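# Move glass beaker from door bench rack to window bench

## Task

Lift the glass beaker from the drying rack on the shelved bench by the door and set it upright, opening facing up, on the work top of the shelved bench by the window. It fails if the beaker ever reaches the floor, if it breaks (a drop of more than a few centimetres or a hard knock will do it), or if the robot tips over or is left leaning. At the end the gripper must have released it and moved away, and the beaker must stand on its own without the robot holding it in place.

## Robot and tools

Robot: a Hello Robot Stretch 4, a single-arm mobile manipulator. It has a three-omni-wheel base, a vertical mast carrying a lift, a telescoping arm that reaches straight out sideways-forward from the lift, a wrist with yaw, pitch and roll joints, and a two-finger gripper with springy steel fingers. It stands about 1.6 m tall; the base rim lies within 0.23 m of the base origin. Loose objects may occasionally be nudged by something in the scene.

Frames: the base frame sits on the floor under the base centre, x ahead, y to the left, z up. hand_pose (a point between the open fingertips, link pinch) is reported in this frame, and its printed value can be somewhat wrong. With all wrist joints at 0 the hand axes line up with the base axes. The odometry frame is where the base began the scene; base_odometry counts wheel turns only, so slipping shows as travel. Heading runs -3.142 to 3.142, left positive.

execute_actions(actions, cameras): actions is a list holding one action or nothing (empty = just report state and images). An action may contain base, joints or both, plus optional pace and contact_limits; or it may be only {"end_of_arm": "enable_torque"}, which re-powers wrist or gripper motors that shut off. base takes exactly one relative command, an offset from where the last report placed the base: translate_m (metres, forward +, -2 to 2), strafe_m (metres, left +, -2 to 2) or rotate_rad (radians, counter-clockwise seen from above +, -3.2 to 3.2). joints is a dictionary of absolute targets by name: lift_m 0 to 1.2 m; arm_m 0 to 0.55 m extension; wrist_yaw_rad -1.134 to 4.276 (0 ahead, + to the left, 3.14 tucked back, over 3.4 the arm may block it); wrist_pitch_rad -1.117 to 4.259 (0 level, 1.57 pointing down); wrist_roll_rad -1.117 to 4.259 (0 fingers level, + turns clockwise viewed from behind); gripper_m -0.038 to 0.141 m fingertip gap (negative means tips pressing together). Done tolerances: lift and arm ±0.004, yaw and roll ±0.02, pitch ±0.05, gripper ±0.004. Joint targets outside range are clipped and flagged; any other bad value or unknown key rejects the whole call with no motion. pace is "slow", "default", "fast" or "max" (base 0.1/0.3/0.4/0.6 m/s, 1/2/3/4 rad/s; slower caps apply when lift is above 0.2). contact_limits only accepts arm_m, 0 (very gentle) to 0.75 (firm), default 0.5. One action runs at most 15 s. Joints or base left out of an action may still be driving to older targets. cameras: list from head_camera, head_left_camera, head_right_camera, wrist_camera, all; omitted or null gives all, [] gives none. To unfold the wrist at scene start, send lift_m 0.4 together with wrist_yaw_rad 0.

wait(seconds 0 to 10): nothing new commanded; returns the same report. zoom_image(camera, region [x0,y0,x1,y1] in pixels, at most 504x504) enlarges part of that camera's latest full image. read_manual gives only licence texts. finished_scene(scene) closes the scene for good and reports success; call it only once the beaker stands freely and the robot has let go.

Reading results: base_status and joint_status give how each motion ended: done; off_target (resting away from target, maybe still pushing); contact_stop_at_<key> (blocked, that part goes slack, a slack lift may sag under load); limit_stop_at_<name> (a built-in limit, e.g. tilt over 6 degrees, which slackens lift, arm and wheels, or own_body, a self-collision guard likely when pitch is below -0.2 and roll is unusual); time_out; torque_fault (a wrist or gripper motor overloaded and went limp until enable_torque). on_its_own lists things not commanded by this call; its held-at figure is the target held, not the actual position. lidar_m: 12 horizontal distances in 30 degree sectors, first straight ahead, going counter-clockwise (4th left, 7th behind, 10th right); "-" means nothing seen or closer than 0.25 m; it misses glass, so the beaker will not show. wrist_depth_mm: 7x7 grid of depths from the wrist camera, 100 to 2000 mm, glass omitted. turned_by_wheels vs turned_by_imu differing by over about 0.1 rad means slip or a collision. base_tilt in degrees (forward/right positive). motor_effort in percent, with peak in brackets; a grip on something is only reliably visible as a gripper_m effort change when squeezing firmly with a target of 0 or above. Gripper readings and done do not prove a hold. Closing below the object width squeezes and pulls it toward the wrist; opening pushes it out.

Cameras: head_camera looks forward and downward from the mast top (rotate the base to look elsewhere); the two head fisheyes look more steeply down and show the base and arm; wrist_camera looks along the fingers, tips near the bottom of its image. Calibration data are given per camera in OpenCV form relative to the base frame and may be slightly off.

Cautions: the beaker is glass, so move slowly near it, release it only when it is resting on the surface, and never let it fall or bang. Keep the arm retracted (arm_m at or below 0.2) and use slow or default pace when driving or turning while holding anything, and avoid strong pushes with a raised gripper, or the robot may tip. If fingertips jam against a surface, raise the lift.

Each tool is called after ">>>" as name(argument=value, ...) on one line, values as JSON.

## Session

>>> execute_actions(actions=[])

Scene clock: 0.00 s.
base_odometry: x=+0.000 y=+0.000 heading=+0.000 (m, m, rad; odometry frame)
turned_by_wheels: +0.000 (rad since the last result)
turned_by_imu: +0.000 (rad since the last result)
base_tilt: forward=-0.1 right=-0.8 (deg)
lidar_m: 1.57 1.67 1.56 1.52 1.70 1.08 1.05 1.26 1.62 1.61 1.72 1.61
base_status: not commanded
joint_positions: lift_m=+0.161 arm_m=+0.000 wrist_yaw_rad=+3.185 wrist_pitch_rad=+0.006 wrist_roll_rad=+0.005 gripper_m=+0.057
joint_status: not commanded
motor_effort: lift_m=+20 arm_m=-1 wrist_yaw_rad=-1 wrist_pitch_rad=-6 wrist_roll_rad=-1 gripper_m=-4 wheel_0=+1 wheel_1=+0 wheel_2=+1 (%)
hand_pose: x=-0.1208 y=+0.0749 z=+0.3373 quat_wxyz=(-0.021, -0.003, +0.002, +1.000) (m; base frame)
wrist_depth_mm: - 143 202 1205 1205 1138 1576 / - - 140 1205 1205 1160 1618 / - 109 139 1205 1182 1138 1464 / - 120 143 1205 1160 1138 1576 / 191 1336 1229 1205 1138 1160 1537 / 214 1281 213 1229 1138 1138 1499 / 217 878 866 160 891 946 1008
pictures: head_camera, head_left_camera, head_right_camera, wrist_camera
Images, in order (width x height): head_camera 420x560, head_left_camera 420x672, head_right_camera 420x672, wrist_camera 616x392.

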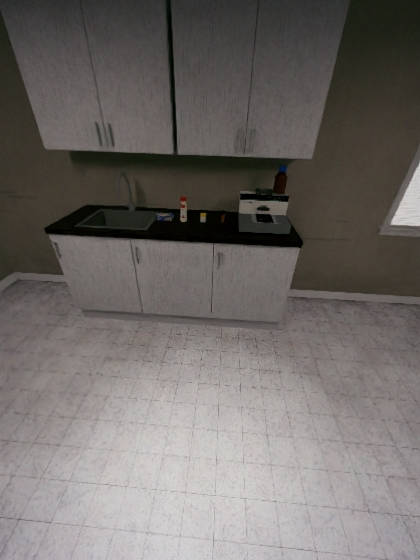

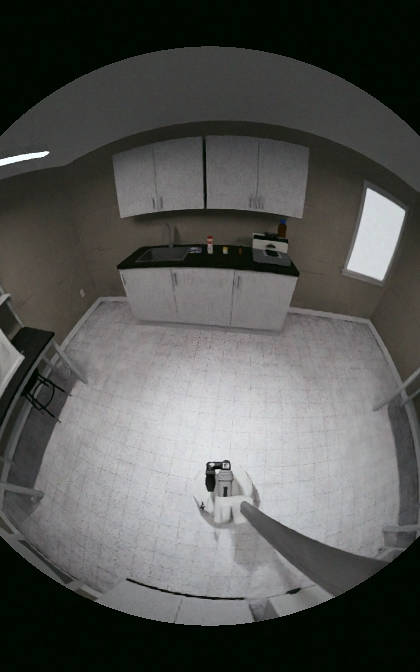

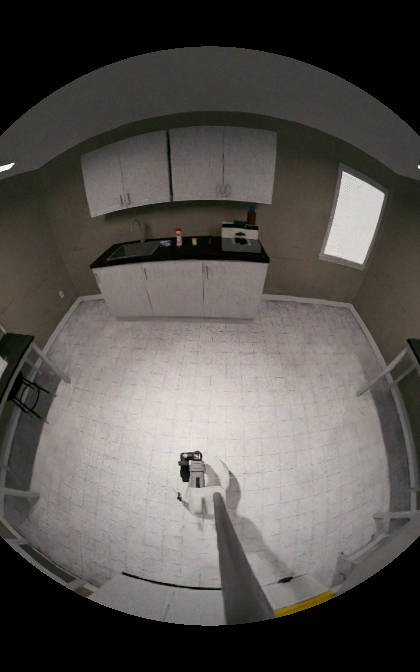

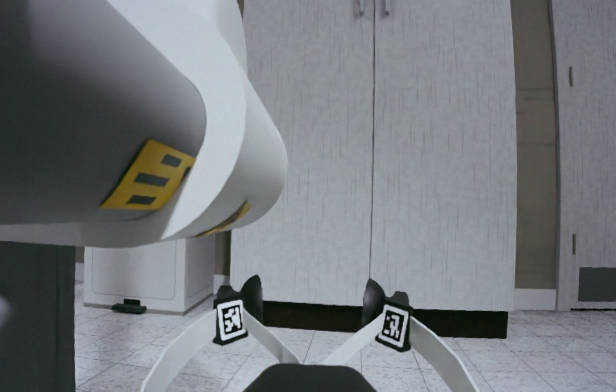

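>>> execute_actions(actions=[{"base":{"rotate_rad":1.57},"pace":"fast"}], cameras=["head_camera","head_left_camera"])

Scene clock: 3.67 s.
base_odometry: x=+0.000 y=+0.000 heading=+1.570 (m, m, rad; odometry frame)
turned_by_wheels: +1.570 (rad since the last result)
turned_by_imu: +1.587 (rad since the last result)
base_tilt: forward=-0.1 right=-0.8 (deg)
lidar_m: 1.54 1.66 1.08 1.06 1.26 1.63 1.71 1.73 1.61 1.58 1.70 1.57
base_status: done
joint_positions: lift_m=+0.161 arm_m=+0.000 wrist_yaw_rad=+3.185 wrist_pitch_rad=+0.006 wrist_roll_rad=+0.005 gripper_m=+0.057
joint_status: not commanded
motor_effort: lift_m=+20(20) arm_m=-1(1) wrist_yaw_rad=-1(0) wrist_pitch_rad=-5(5) wrist_roll_rad=-1(0) gripper_m=-3(1) wheel_0=-2(8) wheel_1=-1(11) wheel_2=-2(10) (%)
hand_pose: x=-0.1208 y=+0.0749 z=+0.3373 quat_wxyz=(-0.021, -0.003, +0.002, +1.000) (m; base frame)
wrist_depth_mm: - 143 202 - - - - / - - 140 - - - - / - 108 139 - - - - / - 121 143 - - - - / 191 - - - - - - / 213 1430 213 1537 1255 1576 1537 / 217 891 854 160 878 946 1008
pictures: head_camera, head_left_camera
Images, in order (width x height): head_camera 420x560, head_left_camera 420x672.

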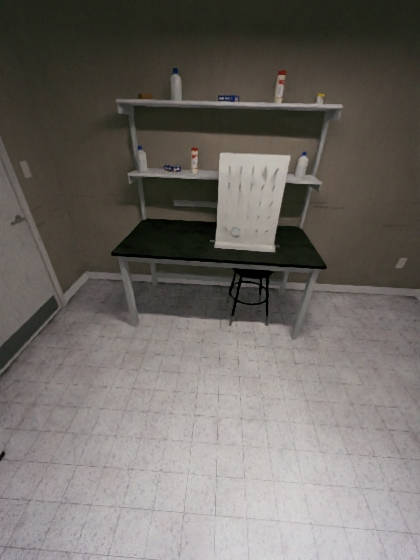

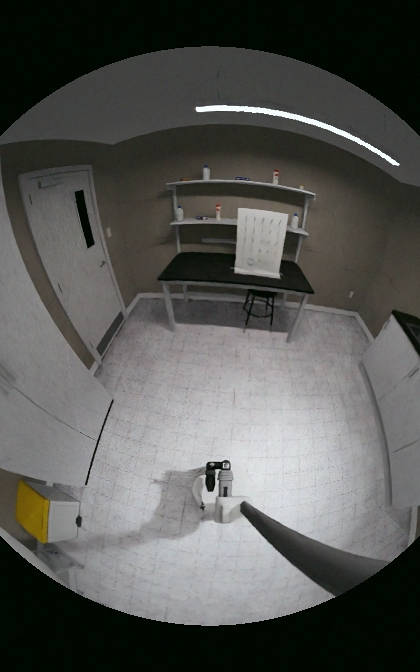

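>>> zoom_image(camera="head_camera", region=[200, 140, 310, 270])

Region (200, 140, 310, 270) of head_camera's 420x560 image, scaled by 3.877, with more detail than that image has; it fills the left 426 columns of this view, and the rest is white.

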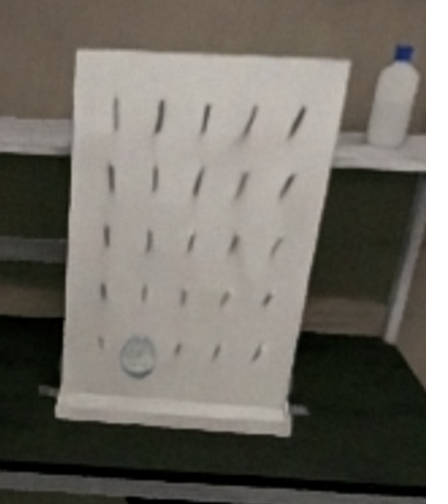

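>>> execute_actions(actions=[{"base":{"rotate_rad":-0.107},"pace":"fast"}], cameras=[])

>>> execute_actions(actions=[{"base":{"translate_m":0.85},"joints":{"lift_m":0.8,"wrist_yaw_rad":0},"pace":"fast"}])

Scene clock: 49.23 s.
base_odometry: x=+0.000 y=+0.000 heading=+1.463 (m, m, rad; odometry frame)
turned_by_wheels: -0.107 (rad since the last result)
turned_by_imu: -0.108 (rad since the last result)
base_tilt: forward=-0.1 right=-0.8 (deg)
lidar_m: 1.53 1.61 1.11 1.03 1.10 1.62 1.70 1.69 1.69 1.56 1.63 1.59
base_status: done
joint_positions: lift_m=+0.161 arm_m=+0.000 wrist_yaw_rad=+3.185 wrist_pitch_rad=+0.006 wrist_roll_rad=+0.005 gripper_m=+0.057
joint_status: not commanded
motor_effort: lift_m=+20(20) arm_m=-1(1) wrist_yaw_rad=+0(0) wrist_pitch_rad=-5(5) wrist_roll_rad=+0(0) gripper_m=+0(4) wheel_0=+2(8) wheel_1=+2(7) wheel_2=+2(9) (%)
hand_pose: x=-0.1208 y=+0.0749 z=+0.3373 quat_wxyz=(-0.021, -0.003, +0.002, +1.000) (m; base frame)
wrist_depth_mm: - 142 201 - - - - / - - 140 - - - - / - 109 139 - - - 1618 / - 120 143 - - - 1921 / 191 - - - - - 1983 / 213 1366 213 1537 1229 1576 1366 / 218 866 866 160 878 946 1008
pictures: none
No camera images: the call's "cameras" was empty. Leave "cameras" out to get every camera's image.

Scene clock: 52.63 s.
base_odometry: x=+0.091 y=+0.845 heading=+1.463 (m, m, rad; odometry frame)
turned_by_wheels: +0.000 (rad since the last result)
turned_by_imu: +0.000 (rad since the last result)
base_tilt: forward=+0.0 right=-0.8 (deg)
lidar_m: 0.69 0.75 1.01 1.13 1.11 1.54 3.19 3.22 1.64 1.52 1.60 0.72
base_status: done
joint_positions: lift_m=+0.800 arm_m=+0.000 wrist_yaw_rad=+0.000 wrist_pitch_rad=+0.006 wrist_roll_rad=+0.005 gripper_m=+0.057
joint_status: all done
motor_effort: lift_m=+23(28) arm_m=-1(1) wrist_yaw_rad=-1(6) wrist_pitch_rad=-5(4) wrist_roll_rad=-1(0) gripper_m=-4(2) wheel_0=+1(8) wheel_1=+2(8) wheel_2=+2(12) (%)
hand_pose: x=+0.4597 y=-0.0874 z=+0.9763 quat_wxyz=(+1.000, +0.002, +0.003, +0.000) (m; base frame)
wrist_depth_mm: 1255 1308 1255 1229 1205 1281 1366 / 1308 1336 1098 788 788 1336 1308 / 1160 1281 946 778 768 1160 1336 / 1281 1281 1308 778 778 1308 1336 / 1281 1281 1205 778 768 1281 1308 / 866 917 213 778 750 1042 1336 / 609 591 580 160 597 640 676
pictures: head_camera, head_left_camera, head_right_camera, wrist_camera
camera_calibration (this result's frames):
wrist_camera: T_world_to_cam=[[0.0104162, -0.99938, 0.0336389, -0.121329], [0.0384151, -0.0332159, -0.99871, 1.02545], [0.999208, 0.011695, 0.0380453, -0.274248], [0, 0, 0, 1]] pos_world=[0.235901, -0.0839848, 1.03864]
Images, in order (width x height): head_camera 420x560, head_left_camera 420x672, head_right_camera 420x672, wrist_camera 616x392.

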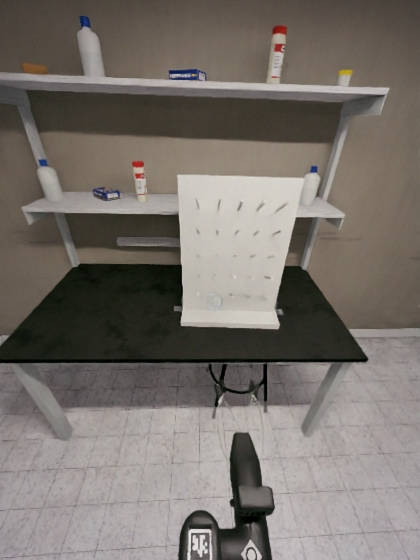

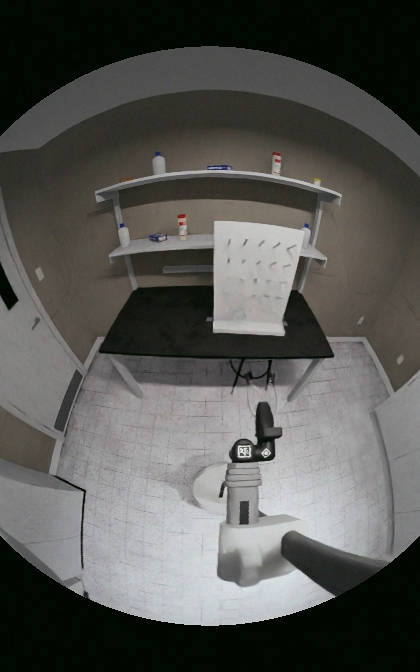

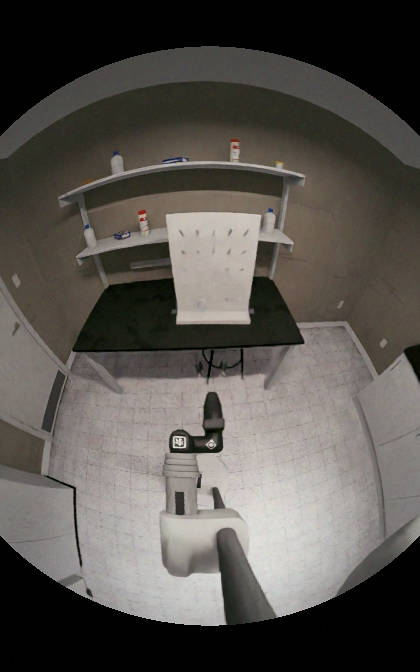

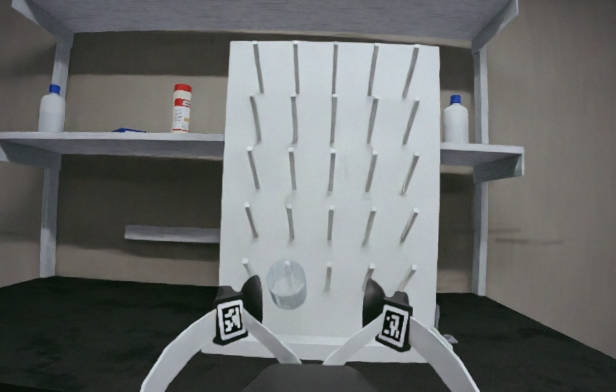

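>>> zoom_image(camera="wrist_camera", region=[200, 180, 380, 370])

>>> zoom_image(camera="head_camera", region=[160, 240, 300, 370])

Region (200, 180, 380, 370) of wrist_camera's 616x392 image, scaled by 2.653; it fills the left 477 columns of this view, and the rest is white.

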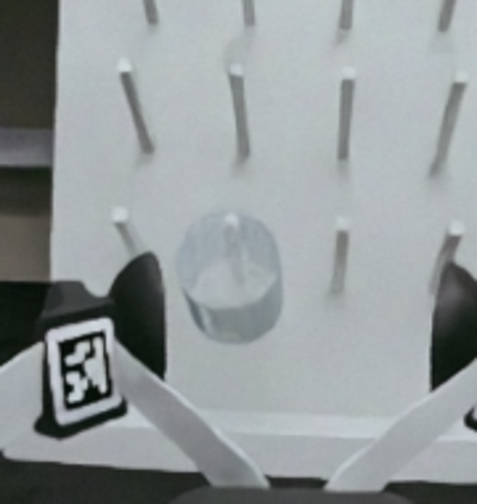

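Region (160, 240, 300, 370) of head_camera's 420x560 image, scaled by 3.600, with more detail than that image has; it fills the top 468 rows of this view, and the rest is white.

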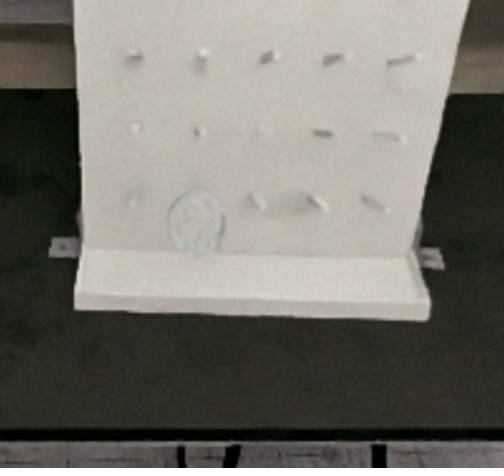

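>>> execute_actions(actions=[{"base":{"rotate_rad":-0.05},"pace":"fast"}], cameras=[])

>>> execute_actions(actions=[{"base":{"strafe_m":0.096},"joints":{"lift_m":0.95,"wrist_pitch_rad":0.57,"gripper_m":0.10},"pace":"fast"}], cameras=[])

>>> execute_actions(actions=[{"base":{"translate_m":0.25},"joints":{"arm_m":0.12},"pace":"fast"}], cameras=["head_camera","wrist_camera"])

Scene clock: 113.67 s.
base_odometry: x=+0.091 y=+0.845 heading=+1.414 (m, m, rad; odometry frame)
turned_by_wheels: -0.050 (rad since the last result)
turned_by_imu: -0.050 (rad since the last result)
base_tilt: forward=-0.1 right=-0.8 (deg)
lidar_m: 0.70 0.71 0.96 1.39 1.11 1.46 3.15 3.21 1.68 1.54 1.58 0.74
base_status: done
joint_positions: lift_m=+0.800 arm_m=+0.000 wrist_yaw_rad=+0.000 wrist_pitch_rad=+0.006 wrist_roll_rad=+0.005 gripper_m=+0.057
joint_status: not commanded
motor_effort: lift_m=+23(23) arm_m=-1(1) wrist_yaw_rad=+0(0) wrist_pitch_rad=-5(3) wrist_roll_rad=+0(0) gripper_m=-4(4) wheel_0=+1(6) wheel_1=+0(9) wheel_2=+1(8) (%)
hand_pose: x=+0.4597 y=-0.0874 z=+0.9763 quat_wxyz=(+1.000, +0.002, +0.003, +0.000) (m; base frame)
wrist_depth_mm: 1229 1281 1281 1229 1229 1397 1430 / 1255 1281 798 798 798 1397 1430 / 1205 1182 788 798 798 1366 1397 / 1255 1281 788 778 798 1366 1430 / 1229 1255 778 768 768 1336 1366 / 866 931 213 788 778 1205 1366 / 597 591 574 160 591 640 683
pictures: none
No camera images: the call's "cameras" was empty. Leave "cameras" out to get every camera's image.

Scene clock: 115.03 s.
base_odometry: x=-0.004 y=+0.860 heading=+1.414 (m, m, rad; odometry frame)
turned_by_wheels: +0.000 (rad since the last result)
turned_by_imu: +0.000 (rad since the last result)
base_tilt: forward=-0.1 right=-0.7 (deg)
lidar_m: 0.68 0.71 0.96 1.44 1.03 1.33 3.16 2.59 1.77 1.63 1.69 0.74
base_status: done
joint_positions: lift_m=+0.950 arm_m=+0.000 wrist_yaw_rad=+0.000 wrist_pitch_rad=+0.571 wrist_roll_rad=+0.005 gripper_m=+0.100
joint_status: all done
motor_effort: lift_m=+23(25) arm_m=-1(1) wrist_yaw_rad=+0(0) wrist_pitch_rad=-3(0) wrist_roll_rad=-1(0) gripper_m=+3(3) wheel_0=+2(10) wheel_1=-1(11) wheel_2=+0(6) (%)
hand_pose: x=+0.4139 y=-0.0874 z=+0.9719 quat_wxyz=(+0.959, +0.002, +0.282, -0.001) (m; base frame)
wrist_depth_mm: 1138 1118 1138 699 707 1098 1205 / 1182 1205 1205 750 750 1255 1308 / 1025 1008 960 820 820 1008 1430 / 732 741 750 732 750 778 788 / 603 615 621 627 627 661 661 / 1397 1464 213 1464 866 1499 842 / 1255 1255 1255 153 1255 1229 878
pictures: none
No camera images: the call's "cameras" was empty. Leave "cameras" out to get every camera's image.

Scene clock: 117.10 s.
base_odometry: x=+0.035 y=+1.107 heading=+1.414 (m, m, rad; odometry frame)
turned_by_wheels: +0.000 (rad since the last result)
turned_by_imu: +0.000 (rad since the last result)
base_tilt: forward=-0.1 right=-0.8 (deg)
lidar_m: 0.46 0.43 0.64 1.45 1.15 1.35 2.86 3.46 1.74 1.62 0.69 0.49
base_status: done
joint_positions: lift_m=+0.950 arm_m=+0.119 wrist_yaw_rad=+0.000 wrist_pitch_rad=+0.572 wrist_roll_rad=+0.005 gripper_m=+0.100
joint_status: all done
motor_effort: lift_m=+23(23) arm_m=+5(5) wrist_yaw_rad=-1(0) wrist_pitch_rad=-3(3) wrist_roll_rad=-1(1) gripper_m=-1(1) wheel_0=+1(7) wheel_1=+1(7) wheel_2=-2(14) (%)
hand_pose: x=+0.5326 y=-0.0874 z=+0.9718 quat_wxyz=(+0.959, +0.002, +0.282, -0.001) (m; base frame)
wrist_depth_mm: 788 820 355 357 353 351 355 / 831 820 384 384 382 379 379 / 904 917 415 415 413 407 404 / 732 732 462 452 449 452 585 / 569 585 508 500 496 500 580 / 473 480 213 488 473 484 480 / 413 407 415 154 410 413 427
pictures: head_camera, wrist_camera
camera_calibration (this result's frames):
wrist_camera: T_world_to_cam=[[0.0267826, -0.999379, 0.0229018, -0.120247], [-0.503232, -0.0332745, -0.86351, 1.17527], [0.863736, 0.0116022, -0.503811, 0.251824], [0, 0, 0, 1]] pos_world=[0.377145, -0.0839876, 1.14448]
Images, in order (width x height): head_camera 420x560, wrist_camera 616x392.

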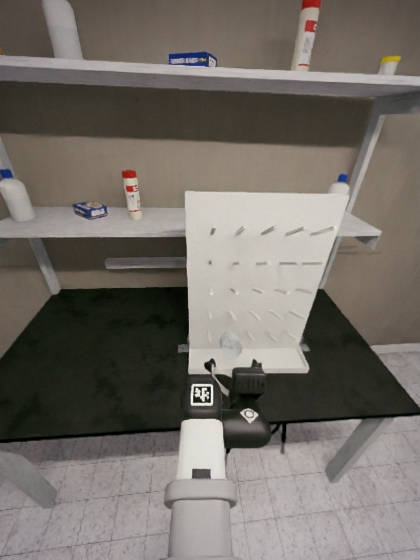

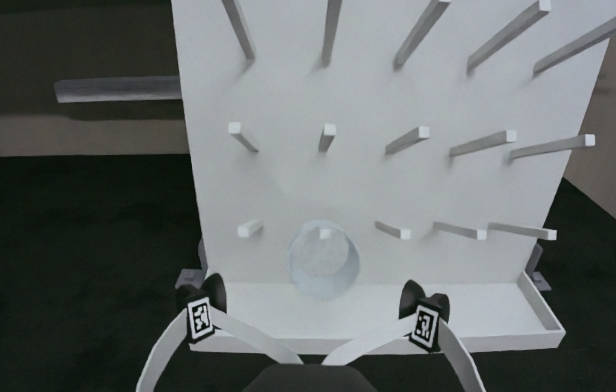

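>>> zoom_image(camera="wrist_camera", region=[220, 190, 430, 350])

Region (220, 190, 430, 350) of wrist_camera's 616x392 image, scaled by 2.400; it fills the top 384 rows of this view, and the rest is white.

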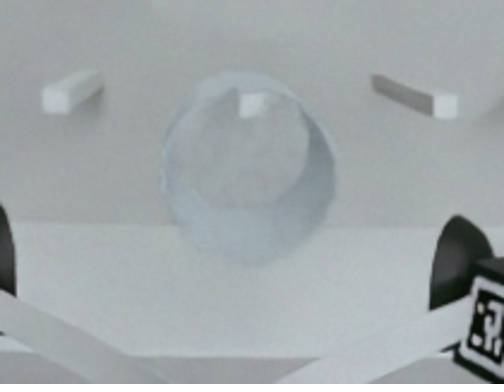

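>>> execute_actions(actions=[{"base":{"strafe_m":-0.008},"joints":{"arm_m":0.185,"lift_m":0.897,"wrist_pitch_rad":0.53}}], cameras=["head_camera","wrist_camera"])

Scene clock: 133.93 s.
base_odometry: x=+0.043 y=+1.106 heading=+1.414 (m, m, rad; odometry frame)
turned_by_wheels: +0.000 (rad since the last result)
turned_by_imu: +0.000 (rad since the last result)
base_tilt: forward=-0.1 right=-0.8 (deg)
lidar_m: 0.43 0.46 0.62 1.45 1.12 1.34 2.91 3.49 1.72 1.61 0.69 0.48
base_status: done
joint_positions: lift_m=+0.897 arm_m=+0.184 wrist_yaw_rad=+0.000 wrist_pitch_rad=+0.532 wrist_roll_rad=+0.005 gripper_m=+0.100
joint_status: all done
motor_effort: lift_m=+16(23) arm_m=+5(7) wrist_yaw_rad=-1(1) wrist_pitch_rad=-5(10) wrist_roll_rad=+0(1) gripper_m=-2(0) wheel_0=+1(9) wheel_1=+1(10) wheel_2=+0(1) (%)
hand_pose: x=+0.6035 y=-0.0874 z=+0.9291 quat_wxyz=(+0.965, +0.002, +0.263, -0.001) (m; base frame)
wrist_depth_mm: 732 723 297 297 296 294 296 / 759 741 317 319 315 315 315 / 820 842 340 342 340 342 338 / 683 691 370 370 370 370 368 / 521 535 404 402 404 402 402 / 424 430 213 427 424 427 430 / 368 362 366 154 349 366 377
pictures: head_camera, wrist_camera
camera_calibration (this result's frames):
wrist_camera: T_world_to_cam=[[0.0258563, -0.999379, 0.0239358, -0.12157], [-0.468801, -0.0332697, -0.882677, 1.17111], [0.882926, 0.0116017, -0.46937, 0.125469], [0, 0, 0, 1]] pos_world=[0.441382, -0.0839879, 1.09552]
Images, in order (width x height): head_camera 420x560, wrist_camera 616x392.

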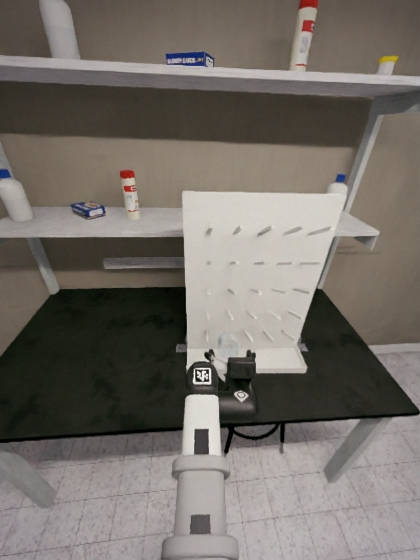

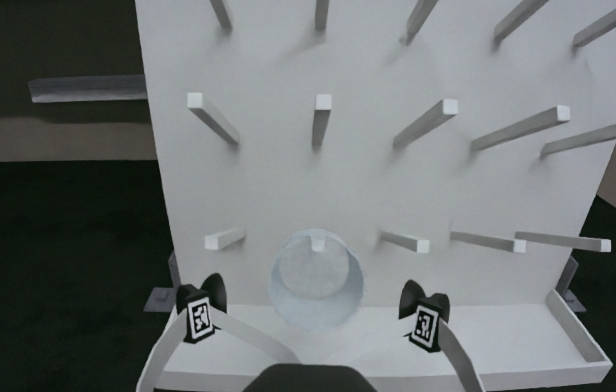

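>>> execute_actions(actions=[{"joints":{"arm_m":0.236,"lift_m":0.869},"pace":"slow","contact_limits":{"arm_m":0.2}}], cameras=["head_left_camera","wrist_camera"])

Scene clock: 140.33 s.
base_odometry: x=+0.043 y=+1.106 heading=+1.414 (m, m, rad; odometry frame)
turned_by_wheels: +0.000 (rad since the last result)
turned_by_imu: +0.000 (rad since the last result)
base_tilt: forward=-0.1 right=-0.8 (deg)
lidar_m: 0.42 0.46 0.62 1.46 1.15 1.36 2.94 3.47 1.76 1.60 0.69 0.46
base_status: not commanded
joint_positions: lift_m=+0.869 arm_m=+0.235 wrist_yaw_rad=+0.000 wrist_pitch_rad=+0.532 wrist_roll_rad=+0.005 gripper_m=+0.100
joint_status: all done
motor_effort: lift_m=+16(19) arm_m=+6(6) wrist_yaw_rad=-1(0) wrist_pitch_rad=-6(5) wrist_roll_rad=+0(0) gripper_m=-1(1) wheel_0=+1(1) wheel_1=+0(0) wheel_2=+0(0) (%)
contact_limits: arm_m 0.2
hand_pose: x=+0.6545 y=-0.0874 z=+0.9011 quat_wxyz=(+0.965, +0.002, +0.263, -0.001) (m; base frame)
wrist_depth_mm: 683 252 250 251 250 248 - / 707 271 263 263 267 259 265 / 768 297 287 286 287 286 285 / 621 564 312 312 310 312 312 / 480 462 332 338 340 332 330 / 392 377 213 373 362 373 370 / 336 324 332 153 330 332 343
pictures: head_left_camera, wrist_camera
camera_calibration (this result's frames):
wrist_camera: T_world_to_cam=[[0.0258535, -0.999379, 0.0239357, -0.122217], [-0.4688, -0.0332683, -0.882677, 1.1703], [0.882926, 0.0115993, -0.46937, 0.0673189], [0, 0, 0, 1]] pos_world=[0.492361, -0.0839882, 1.06752]
Images, in order (width x height): head_left_camera 420x672, wrist_camera 616x392.

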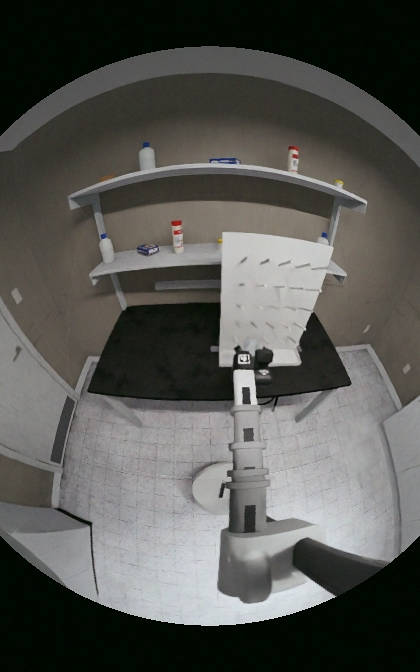

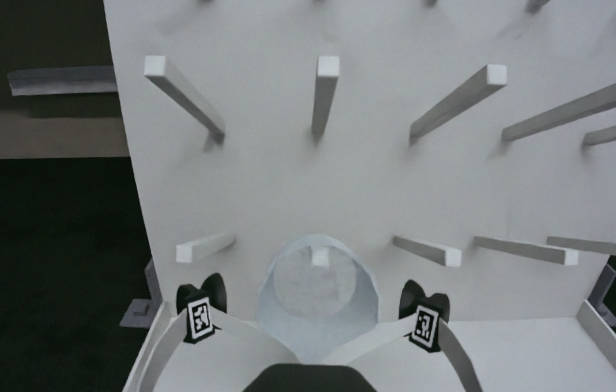

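>>> execute_actions(actions=[{"joints":{"gripper_m":0.03}}], cameras=["wrist_camera"])

Scene clock: 147.47 s.
base_odometry: x=+0.043 y=+1.106 heading=+1.414 (m, m, rad; odometry frame)
turned_by_wheels: +0.000 (rad since the last result)
turned_by_imu: +0.000 (rad since the last result)
base_tilt: forward=-0.1 right=-0.7 (deg)
lidar_m: 0.45 0.46 0.62 1.44 1.15 1.35 2.94 3.47 1.74 1.61 0.69 0.46
base_status: not commanded
joint_positions: lift_m=+0.869 arm_m=+0.235 wrist_yaw_rad=+0.000 wrist_pitch_rad=+0.532 wrist_roll_rad=+0.005 gripper_m=+0.030
joint_status: all done
motor_effort: lift_m=+16(16) arm_m=+6(6) wrist_yaw_rad=+0(0) wrist_pitch_rad=-5(5) wrist_roll_rad=-1(1) gripper_m=-23(24) wheel_0=+1(1) wheel_1=+1(0) wheel_2=+0(0) (%)
hand_pose: x=+0.6545 y=-0.0875 z=+0.9011 quat_wxyz=(+0.965, +0.002, +0.263, -0.001) (m; base frame)
wrist_depth_mm: 699 251 251 251 250 249 - / 707 270 264 264 266 260 266 / 778 297 287 287 289 287 286 / 627 559 312 312 310 312 312 / 477 462 340 340 338 334 327 / 387 377 204 373 228 373 370 / 336 320 324 336 325 322 343
pictures: wrist_camera
camera_calibration (this result's frames):
wrist_camera: T_world_to_cam=[[0.0255898, -0.999386, 0.0239358, -0.122111], [-0.468809, -0.0331447, -0.882677, 1.17032], [0.882929, 0.0113662, -0.46937, 0.0672882], [0, 0, 0, 1]] pos_world=[0.492372, -0.084011, 1.06752]
Images, in order (width x height): wrist_camera 616x392.

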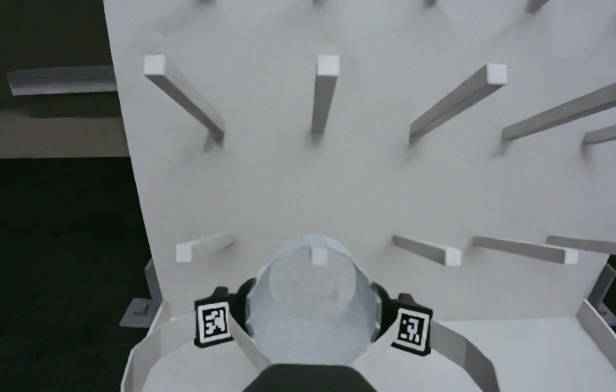

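>>> execute_actions(actions=[{"joints":{"lift_m":0.9,"arm_m":0.22},"pace":"slow"}], cameras=["wrist_camera"])

>>> execute_actions(actions=[{"joints":{"lift_m":0.935,"arm_m":0.17},"pace":"slow"}], cameras=["wrist_camera"])

Scene clock: 153.07 s.
base_odometry: x=+0.043 y=+1.106 heading=+1.414 (m, m, rad; odometry frame)
turned_by_wheels: +0.000 (rad since the last result)
turned_by_imu: +0.000 (rad since the last result)
base_tilt: forward=+0.0 right=-0.8 (deg)
lidar_m: 0.43 0.44 0.64 1.43 1.14 1.37 2.94 3.47 1.74 1.61 0.70 0.47
base_status: not commanded
joint_positions: lift_m=+0.900 arm_m=+0.221 wrist_yaw_rad=+0.000 wrist_pitch_rad=+0.533 wrist_roll_rad=+0.005 gripper_m=+0.031
joint_status: all done
motor_effort: lift_m=+25(23) arm_m=-5(4) wrist_yaw_rad=+0(0) wrist_pitch_rad=-7(6) wrist_roll_rad=-1(0) gripper_m=-20(20) wheel_0=+1(1) wheel_1=+0(0) wheel_2=+0(0) (%)
hand_pose: x=+0.6404 y=-0.0875 z=+0.9313 quat_wxyz=(+0.965, +0.002, +0.263, -0.001) (m; base frame)
wrist_depth_mm: 707 265 263 264 263 260 262 / 691 289 281 282 282 279 279 / 798 788 300 303 297 294 293 / 691 647 327 327 329 330 327 / 530 517 349 357 351 351 351 / 430 418 204 392 228 397 397 / 370 351 355 370 359 355 379
pictures: wrist_camera
camera_calibration (this result's frames):
wrist_camera: T_world_to_cam=[[0.0256405, -0.999385, 0.0239255, -0.122484], [-0.469165, -0.033164, -0.882487, 1.19038], [0.882738, 0.0114024, -0.469727, 0.0944168], [0, 0, 0, 1]] pos_world=[0.478278, -0.0840074, 1.09777]
Images, in order (width x height): wrist_camera 616x392.

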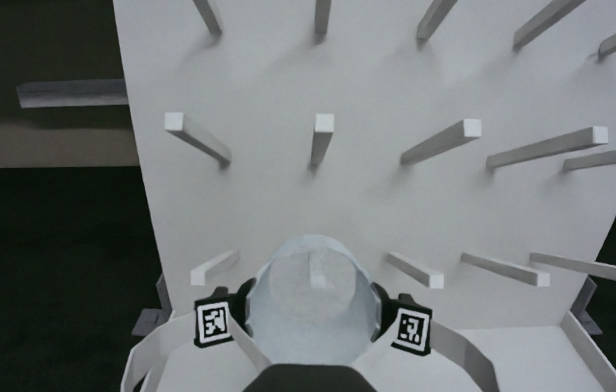

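Scene clock: 154.77 s.
base_odometry: x=+0.043 y=+1.106 heading=+1.414 (m, m, rad; odometry frame)
turned_by_wheels: +0.000 (rad since the last result)
turned_by_imu: +0.000 (rad since the last result)
base_tilt: forward=-0.1 right=-0.8 (deg)
lidar_m: 0.43 0.46 0.62 1.46 1.13 1.35 2.93 3.49 1.75 1.61 0.69 0.49
base_status: not commanded
joint_positions: lift_m=+0.935 arm_m=+0.171 wrist_yaw_rad=+0.000 wrist_pitch_rad=+0.533 wrist_roll_rad=+0.005 gripper_m=+0.031
joint_status: all done
motor_effort: lift_m=+24(23) arm_m=-5(7) wrist_yaw_rad=+0(0) wrist_pitch_rad=-7(6) wrist_roll_rad=-1(1) gripper_m=-22(24) wheel_0=+1(1) wheel_1=+0(1) wheel_2=+0(0) (%)
hand_pose: x=+0.5904 y=-0.0874 z=+0.9663 quat_wxyz=(+0.965, +0.002, +0.263, -0.001) (m; base frame)
wrist_depth_mm: 750 741 307 307 306 306 - / 768 759 329 330 332 329 329 / 842 866 353 355 351 353 351 / 750 768 387 387 382 382 387 / 580 597 413 418 413 413 421 / 473 484 204 455 228 452 469 / 413 389 399 413 399 394 407
pictures: wrist_camera
camera_calibration (this result's frames):
wrist_camera: T_world_to_cam=[[0.0256624, -0.999384, 0.0239246, -0.122046], [-0.469195, -0.0331738, -0.882471, 1.19779], [0.882721, 0.011421, -0.469758, 0.155025], [0, 0, 0, 1]] pos_world=[0.428287, -0.0840056, 1.13276]
Images, in order (width x height): wrist_camera 616x392.

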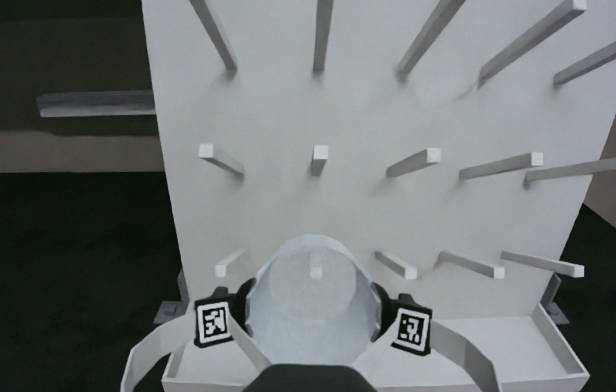

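>>> execute_actions(actions=[{"joints":{"lift_m":0.96,"arm_m":0.12},"pace":"slow"}], cameras=[])

>>> execute_actions(actions=[{"base":{"translate_m":-0.5},"joints":{"arm_m":0.0}}], cameras=["wrist_camera"])

>>> execute_actions(actions=[{"base":{"rotate_rad":-3.1},"joints":{"wrist_pitch_rad":1.57,"lift_m":1.05}}], cameras=["head_camera","head_left_camera","wrist_camera"])

Scene clock: 160.80 s.
base_odometry: x=+0.043 y=+1.106 heading=+1.414 (m, m, rad; odometry frame)
turned_by_wheels: +0.000 (rad since the last result)
turned_by_imu: +0.000 (rad since the last result)
base_tilt: forward=-0.1 right=-0.8 (deg)
lidar_m: 0.44 0.47 0.62 1.45 1.16 1.33 2.94 3.47 1.74 1.61 0.70 0.48
base_status: not commanded
joint_positions: lift_m=+0.960 arm_m=+0.121 wrist_yaw_rad=+0.000 wrist_pitch_rad=+0.533 wrist_roll_rad=+0.005 gripper_m=+0.031
joint_status: all done
motor_effort: lift_m=+24(26) arm_m=-5(5) wrist_yaw_rad=-1(0) wrist_pitch_rad=-7(6) wrist_roll_rad=+0(0) gripper_m=-20(22) wheel_0=+1(1) wheel_1=+0(0) wheel_2=+0(0) (%)
hand_pose: x=+0.5404 y=-0.0874 z=+0.9913 quat_wxyz=(+0.965, +0.002, +0.263, -0.001) (m; base frame)
wrist_depth_mm: 788 788 351 353 351 347 355 / 842 854 379 379 379 379 370 / 917 931 410 407 407 404 407 / 809 809 442 442 442 442 615 / 621 640 484 477 473 477 640 / 504 517 204 508 228 508 525 / 439 424 418 418 418 421 436
pictures: none
No camera images: the call's "cameras" was empty. Leave "cameras" out to get every camera's image.

Scene clock: 163.97 s.
base_odometry: x=-0.035 y=+0.612 heading=+1.414 (m, m, rad; odometry frame)
turned_by_wheels: +0.000 (rad since the last result)
turned_by_imu: +0.000 (rad since the last result)
base_tilt: forward=-0.1 right=-0.7 (deg)
lidar_m: 0.92 0.97 1.53 0.95 1.01 1.32 2.38 2.32 1.78 1.65 1.68 1.00
base_status: done
joint_positions: lift_m=+0.960 arm_m=+0.001 wrist_yaw_rad=+0.000 wrist_pitch_rad=+0.533 wrist_roll_rad=+0.005 gripper_m=+0.031
joint_status: all done
motor_effort: lift_m=+24(25) arm_m=-5(5) wrist_yaw_rad=+0(1) wrist_pitch_rad=-7(7) wrist_roll_rad=+0(1) gripper_m=-25(20) wheel_0=-1(6) wheel_1=-2(7) wheel_2=+2(9) (%)
hand_pose: x=+0.4204 y=-0.0874 z=+0.9913 quat_wxyz=(+0.965, +0.002, +0.263, -0.001) (m; base frame)
wrist_depth_mm: 1366 1336 1366 917 917 1397 1464 / 1430 1430 1430 991 991 1537 1537 / 1182 1138 1182 1060 1042 1336 1708 / 866 866 891 891 904 904 1808 / 1808 1756 1808 1808 1808 1863 1863 / 1464 1576 204 1576 228 1537 1576 / 1182 1281 1255 1336 1281 1160 1366
pictures: wrist_camera
camera_calibration (this result's frames):
wrist_camera: T_world_to_cam=[[0.0257198, -0.999383, 0.0239191, -0.118289], [-0.469382, -0.0331985, -0.882371, 1.14011], [0.882621, 0.0114672, -0.469946, 0.317003], [0, 0, 0, 1]] pos_world=[0.258398, -0.0840011, 1.15781]
Images, in order (width x height): wrist_camera 616x392.

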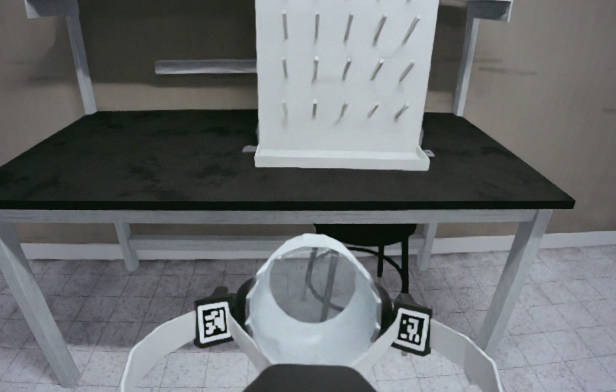

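Scene clock: 167.07 s.
base_odometry: x=-0.035 y=+0.612 heading=-1.686 (m, m, rad; odometry frame)
turned_by_wheels: -3.100 (rad since the last result)
turned_by_imu: -3.134 (rad since the last result)
base_tilt: forward=-0.1 right=-0.8 (deg)
lidar_m: 2.22 2.32 1.71 1.65 1.73 1.00 0.94 0.99 1.48 0.97 1.02 1.53
base_status: done
joint_positions: lift_m=+1.050 arm_m=+0.001 wrist_yaw_rad=+0.000 wrist_pitch_rad=+1.570 wrist_roll_rad=+0.005 gripper_m=+0.031
joint_status: all done
motor_effort: lift_m=+24(22) arm_m=-5(5) wrist_yaw_rad=+0(1) wrist_pitch_rad=+2(5) wrist_roll_rad=+0(0) gripper_m=-22(21) wheel_0=+1(7) wheel_1=+3(9) wheel_2=+3(12) (%)
hand_pose: x=+0.1723 y=-0.0874 z=+0.9394 quat_wxyz=(+0.707, +0.002, +0.707, -0.002) (m; base frame)
wrist_depth_mm: 1229 1229 1229 1205 1182 1182 1182 / 1229 1229 1205 1205 1205 1182 1182 / 1229 1205 1205 1205 1182 1160 1182 / 1182 1205 1205 1182 1182 1182 1160 / 1182 1182 1160 946 1182 1160 1138 / 1182 1182 204 976 228 1160 1138 / 1160 1160 1160 768 1138 1138 1138
pictures: head_camera, head_left_camera, wrist_camera
camera_calibration (this result's frames):
wrist_camera: T_world_to_cam=[[0.0337108, -0.999382, -0.0100089, -0.0801552], [-0.998429, -0.0332268, -0.045114, 0.282418], [0.0447535, 0.011514, -0.998932, 1.1529], [0, 0, 0, 1]] pos_world=[0.23308, -0.0839963, 1.16361]
Images, in order (width x height): head_camera 420x560, head_left_camera 420x672, wrist_camera 616x392.

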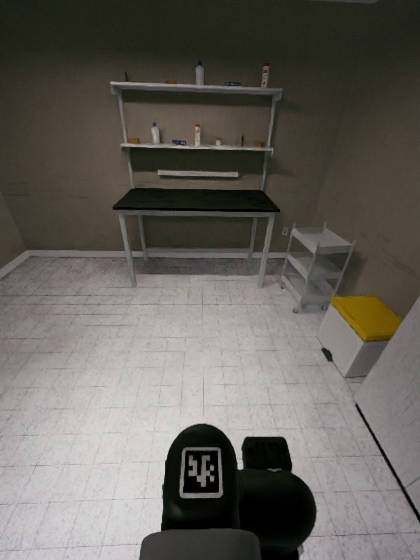

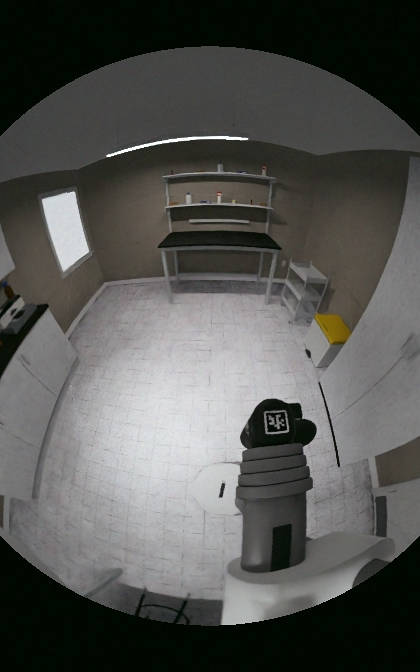

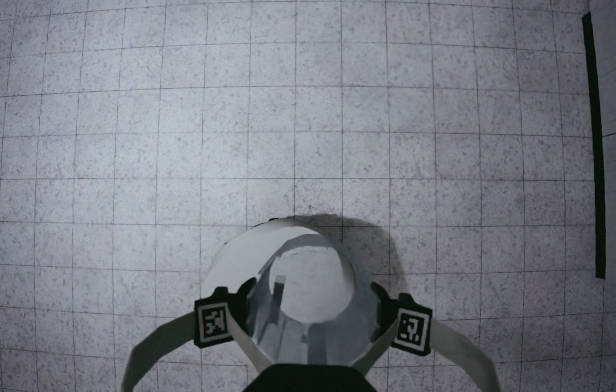

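>>> execute_actions(actions=[{"base":{"translate_m":1.7},"joints":{"lift_m":1.19},"pace":"fast"}], cameras=["head_camera","head_left_camera","wrist_camera"])

Scene clock: 177.40 s.
base_odometry: x=-0.230 y=-1.077 heading=-1.686 (m, m, rad; odometry frame)
turned_by_wheels: +0.000 (rad since the last result)
turned_by_imu: +0.000 (rad since the last result)
base_tilt: forward=+0.0 right=-0.7 (deg)
lidar_m: 0.55 0.57 0.79 2.19 1.78 2.39 3.39 1.35 1.05 0.93 0.80 0.58
base_status: done
joint_positions: lift_m=+1.190 arm_m=+0.001 wrist_yaw_rad=+0.000 wrist_pitch_rad=+1.570 wrist_roll_rad=+0.005 gripper_m=+0.031
joint_status: all done
motor_effort: lift_m=+24(28) arm_m=-5(5) wrist_yaw_rad=-1(0) wrist_pitch_rad=+2(2) wrist_roll_rad=+0(1) gripper_m=-23(18) wheel_0=+2(8) wheel_1=+2(8) wheel_2=-2(13) (%)
hand_pose: x=+0.1721 y=-0.0874 z=+1.0794 quat_wxyz=(+0.707, +0.002, +0.707, -0.002) (m; base frame)
wrist_depth_mm: 1366 1366 1397 1366 1397 1366 788 / 1366 1366 1336 1336 1336 1336 1308 / 1336 1397 1336 1336 1336 1336 1255 / 1366 1336 1308 1366 1308 1308 1308 / 1308 1308 1308 1118 1308 1281 1308 / 1336 1308 204 1078 228 1308 1308 / 1336 1336 1308 768 1308 1308 1281
pictures: head_camera, head_left_camera, wrist_camera
camera_calibration (this result's frames):
wrist_camera: T_world_to_cam=[[0.0336724, -0.999383, -0.0100241, -0.0787258], [-0.99845, -0.033193, -0.0446648, 0.28811], [0.0443045, 0.0115125, -0.998952, 1.29288], [0, 0, 0, 1]] pos_world=[0.233033, -0.0839984, 1.30361]
Images, in order (width x height): head_camera 420x560, head_left_camera 420x672, wrist_camera 616x392.

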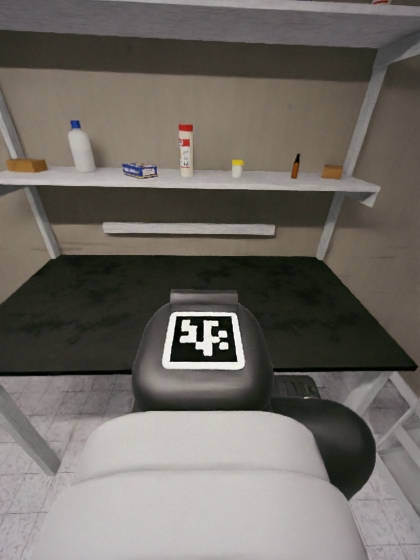

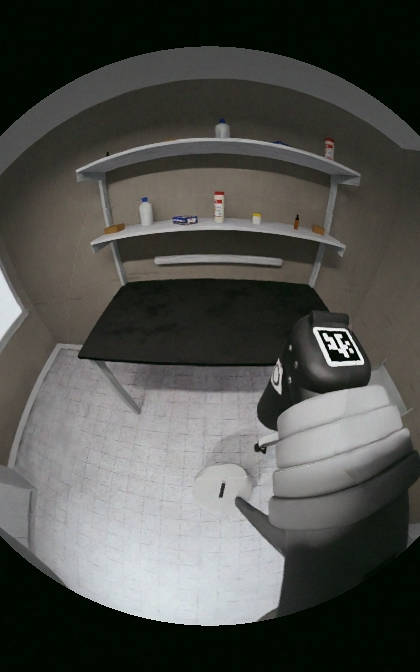

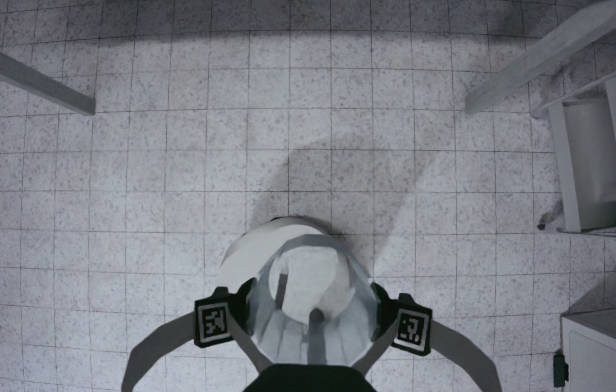

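>>> execute_actions(actions=[{"joints":{"arm_m":0.51},"contact_limits":{"arm_m":0.2}}], cameras=["head_left_camera","wrist_camera"])

Scene clock: 183.57 s.
base_odometry: x=-0.230 y=-1.077 heading=-1.686 (m, m, rad; odometry frame)
turned_by_wheels: +0.000 (rad since the last result)
turned_by_imu: +0.000 (rad since the last result)
base_tilt: forward=-0.1 right=-0.8 (deg)
lidar_m: 0.53 0.56 0.77 2.18 1.81 2.38 3.38 1.40 1.05 0.91 0.80 0.56
base_status: not commanded
joint_positions: lift_m=+1.190 arm_m=+0.509 wrist_yaw_rad=+0.000 wrist_pitch_rad=+1.570 wrist_roll_rad=+0.005 gripper_m=+0.031
joint_status: all done
motor_effort: lift_m=+24(24) arm_m=+6(8) wrist_yaw_rad=-1(1) wrist_pitch_rad=+2(1) wrist_roll_rad=-2(1) gripper_m=-18(21) wheel_0=+2(2) wheel_1=+2(2) wheel_2=-2(2) (%)
contact_limits: arm_m 0.2
hand_pose: x=+0.6802 y=-0.0874 z=+1.0794 quat_wxyz=(+0.707, +0.002, +0.707, -0.002) (m; base frame)
wrist_depth_mm: 402 402 402 397 397 394 392 / 402 399 397 394 392 392 389 / 397 394 394 389 392 389 392 / 394 394 392 389 389 387 384 / 394 392 389 387 387 387 379 / 389 387 204 384 229 382 379 / 387 387 382 384 382 379 379
pictures: head_left_camera, wrist_camera
camera_calibration (this result's frames):
wrist_camera: T_world_to_cam=[[0.033858, -0.999376, -0.0100135, -0.0959725], [-0.99843, -0.0333753, -0.0449781, 0.795748], [0.0446158, 0.0115206, -0.998938, 1.27015], [0, 0, 0, 1]] pos_world=[0.74108, -0.0839872, 1.30363]
Images, in order (width x height): head_left_camera 420x672, wrist_camera 616x392.

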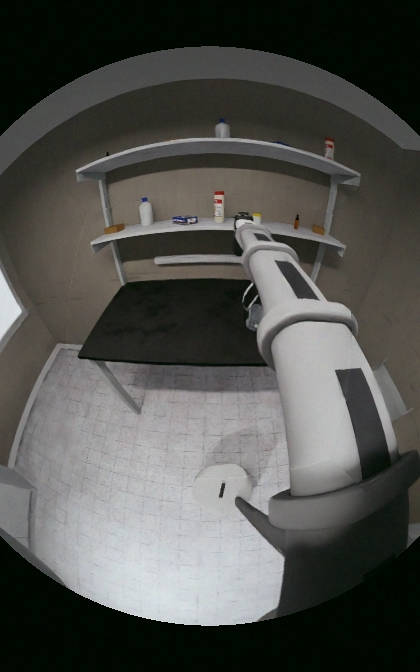

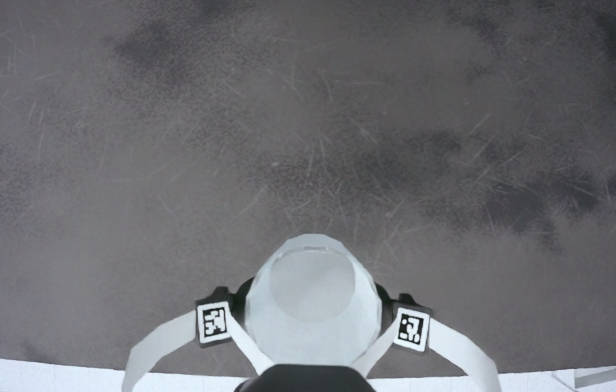

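>>> execute_actions(actions=[{"joints":{"arm_m":0.535,"lift_m":1.105}}], cameras=["head_left_camera","wrist_camera"])

>>> zoom_image(camera="head_left_camera", region=[200, 260, 320, 380])

Scene clock: 190.80 s.
base_odometry: x=-0.230 y=-1.077 heading=-1.686 (m, m, rad; odometry frame)
turned_by_wheels: +0.000 (rad since the last result)
turned_by_imu: +0.000 (rad since the last result)
base_tilt: forward=+0.0 right=-0.7 (deg)
lidar_m: 0.53 0.55 0.76 2.18 1.79 2.39 3.35 1.41 1.05 0.93 0.80 0.56
base_status: not commanded
joint_positions: lift_m=+1.105 arm_m=+0.534 wrist_yaw_rad=+0.000 wrist_pitch_rad=+1.570 wrist_roll_rad=+0.005 gripper_m=+0.031
joint_status: all done
motor_effort: lift_m=+17(23) arm_m=+6(5) wrist_yaw_rad=+0(1) wrist_pitch_rad=+1(2) wrist_roll_rad=+1(1) gripper_m=-24(22) wheel_0=+2(2) wheel_1=+2(2) wheel_2=-2(2) (%)
hand_pose: x=+0.7052 y=-0.0874 z=+0.9950 quat_wxyz=(+0.707, +0.002, +0.707, -0.002) (m; base frame)
wrist_depth_mm: 315 312 310 312 310 307 307 / 312 310 309 307 307 307 306 / 309 309 309 306 307 304 303 / 307 307 306 304 303 301 300 / 307 306 303 303 301 300 300 / 304 303 204 300 228 298 296 / 303 301 300 300 296 296 297
pictures: head_left_camera, wrist_camera
camera_calibration (this result's frames):
wrist_camera: T_world_to_cam=[[0.0337352, -0.999381, -0.0100221, -0.0975672], [-0.998446, -0.0332552, -0.0447248, 0.816617], [0.0443638, 0.0115153, -0.998949, 1.18491], [0, 0, 0, 1]] pos_world=[0.766072, -0.0839946, 1.21921]
Images, in order (width x height): head_left_camera 420x672, wrist_camera 616x392.

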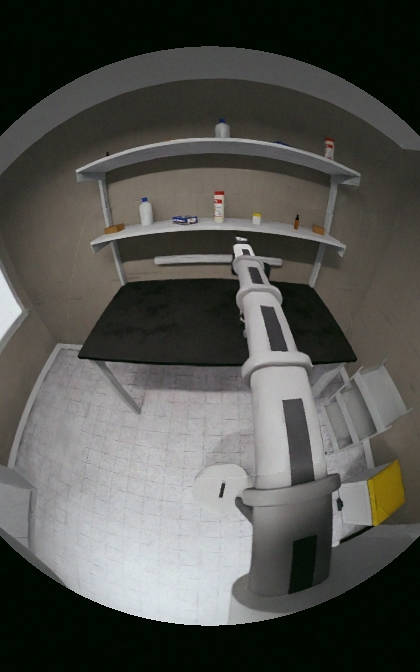

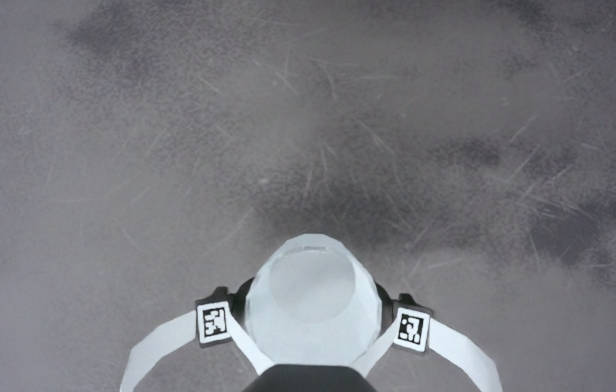

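Region (200, 260, 320, 380) of head_left_camera's 420x672 image, scaled by 4.200, with more detail than that image has.

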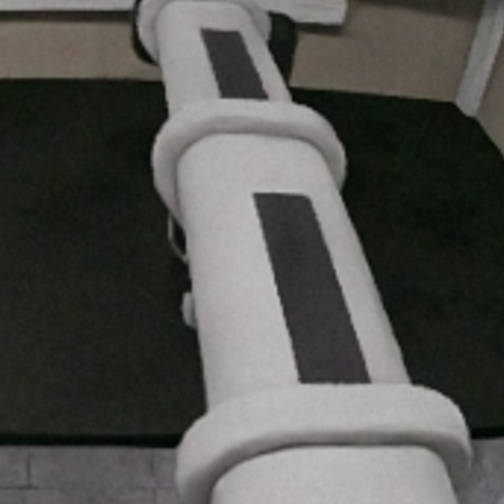

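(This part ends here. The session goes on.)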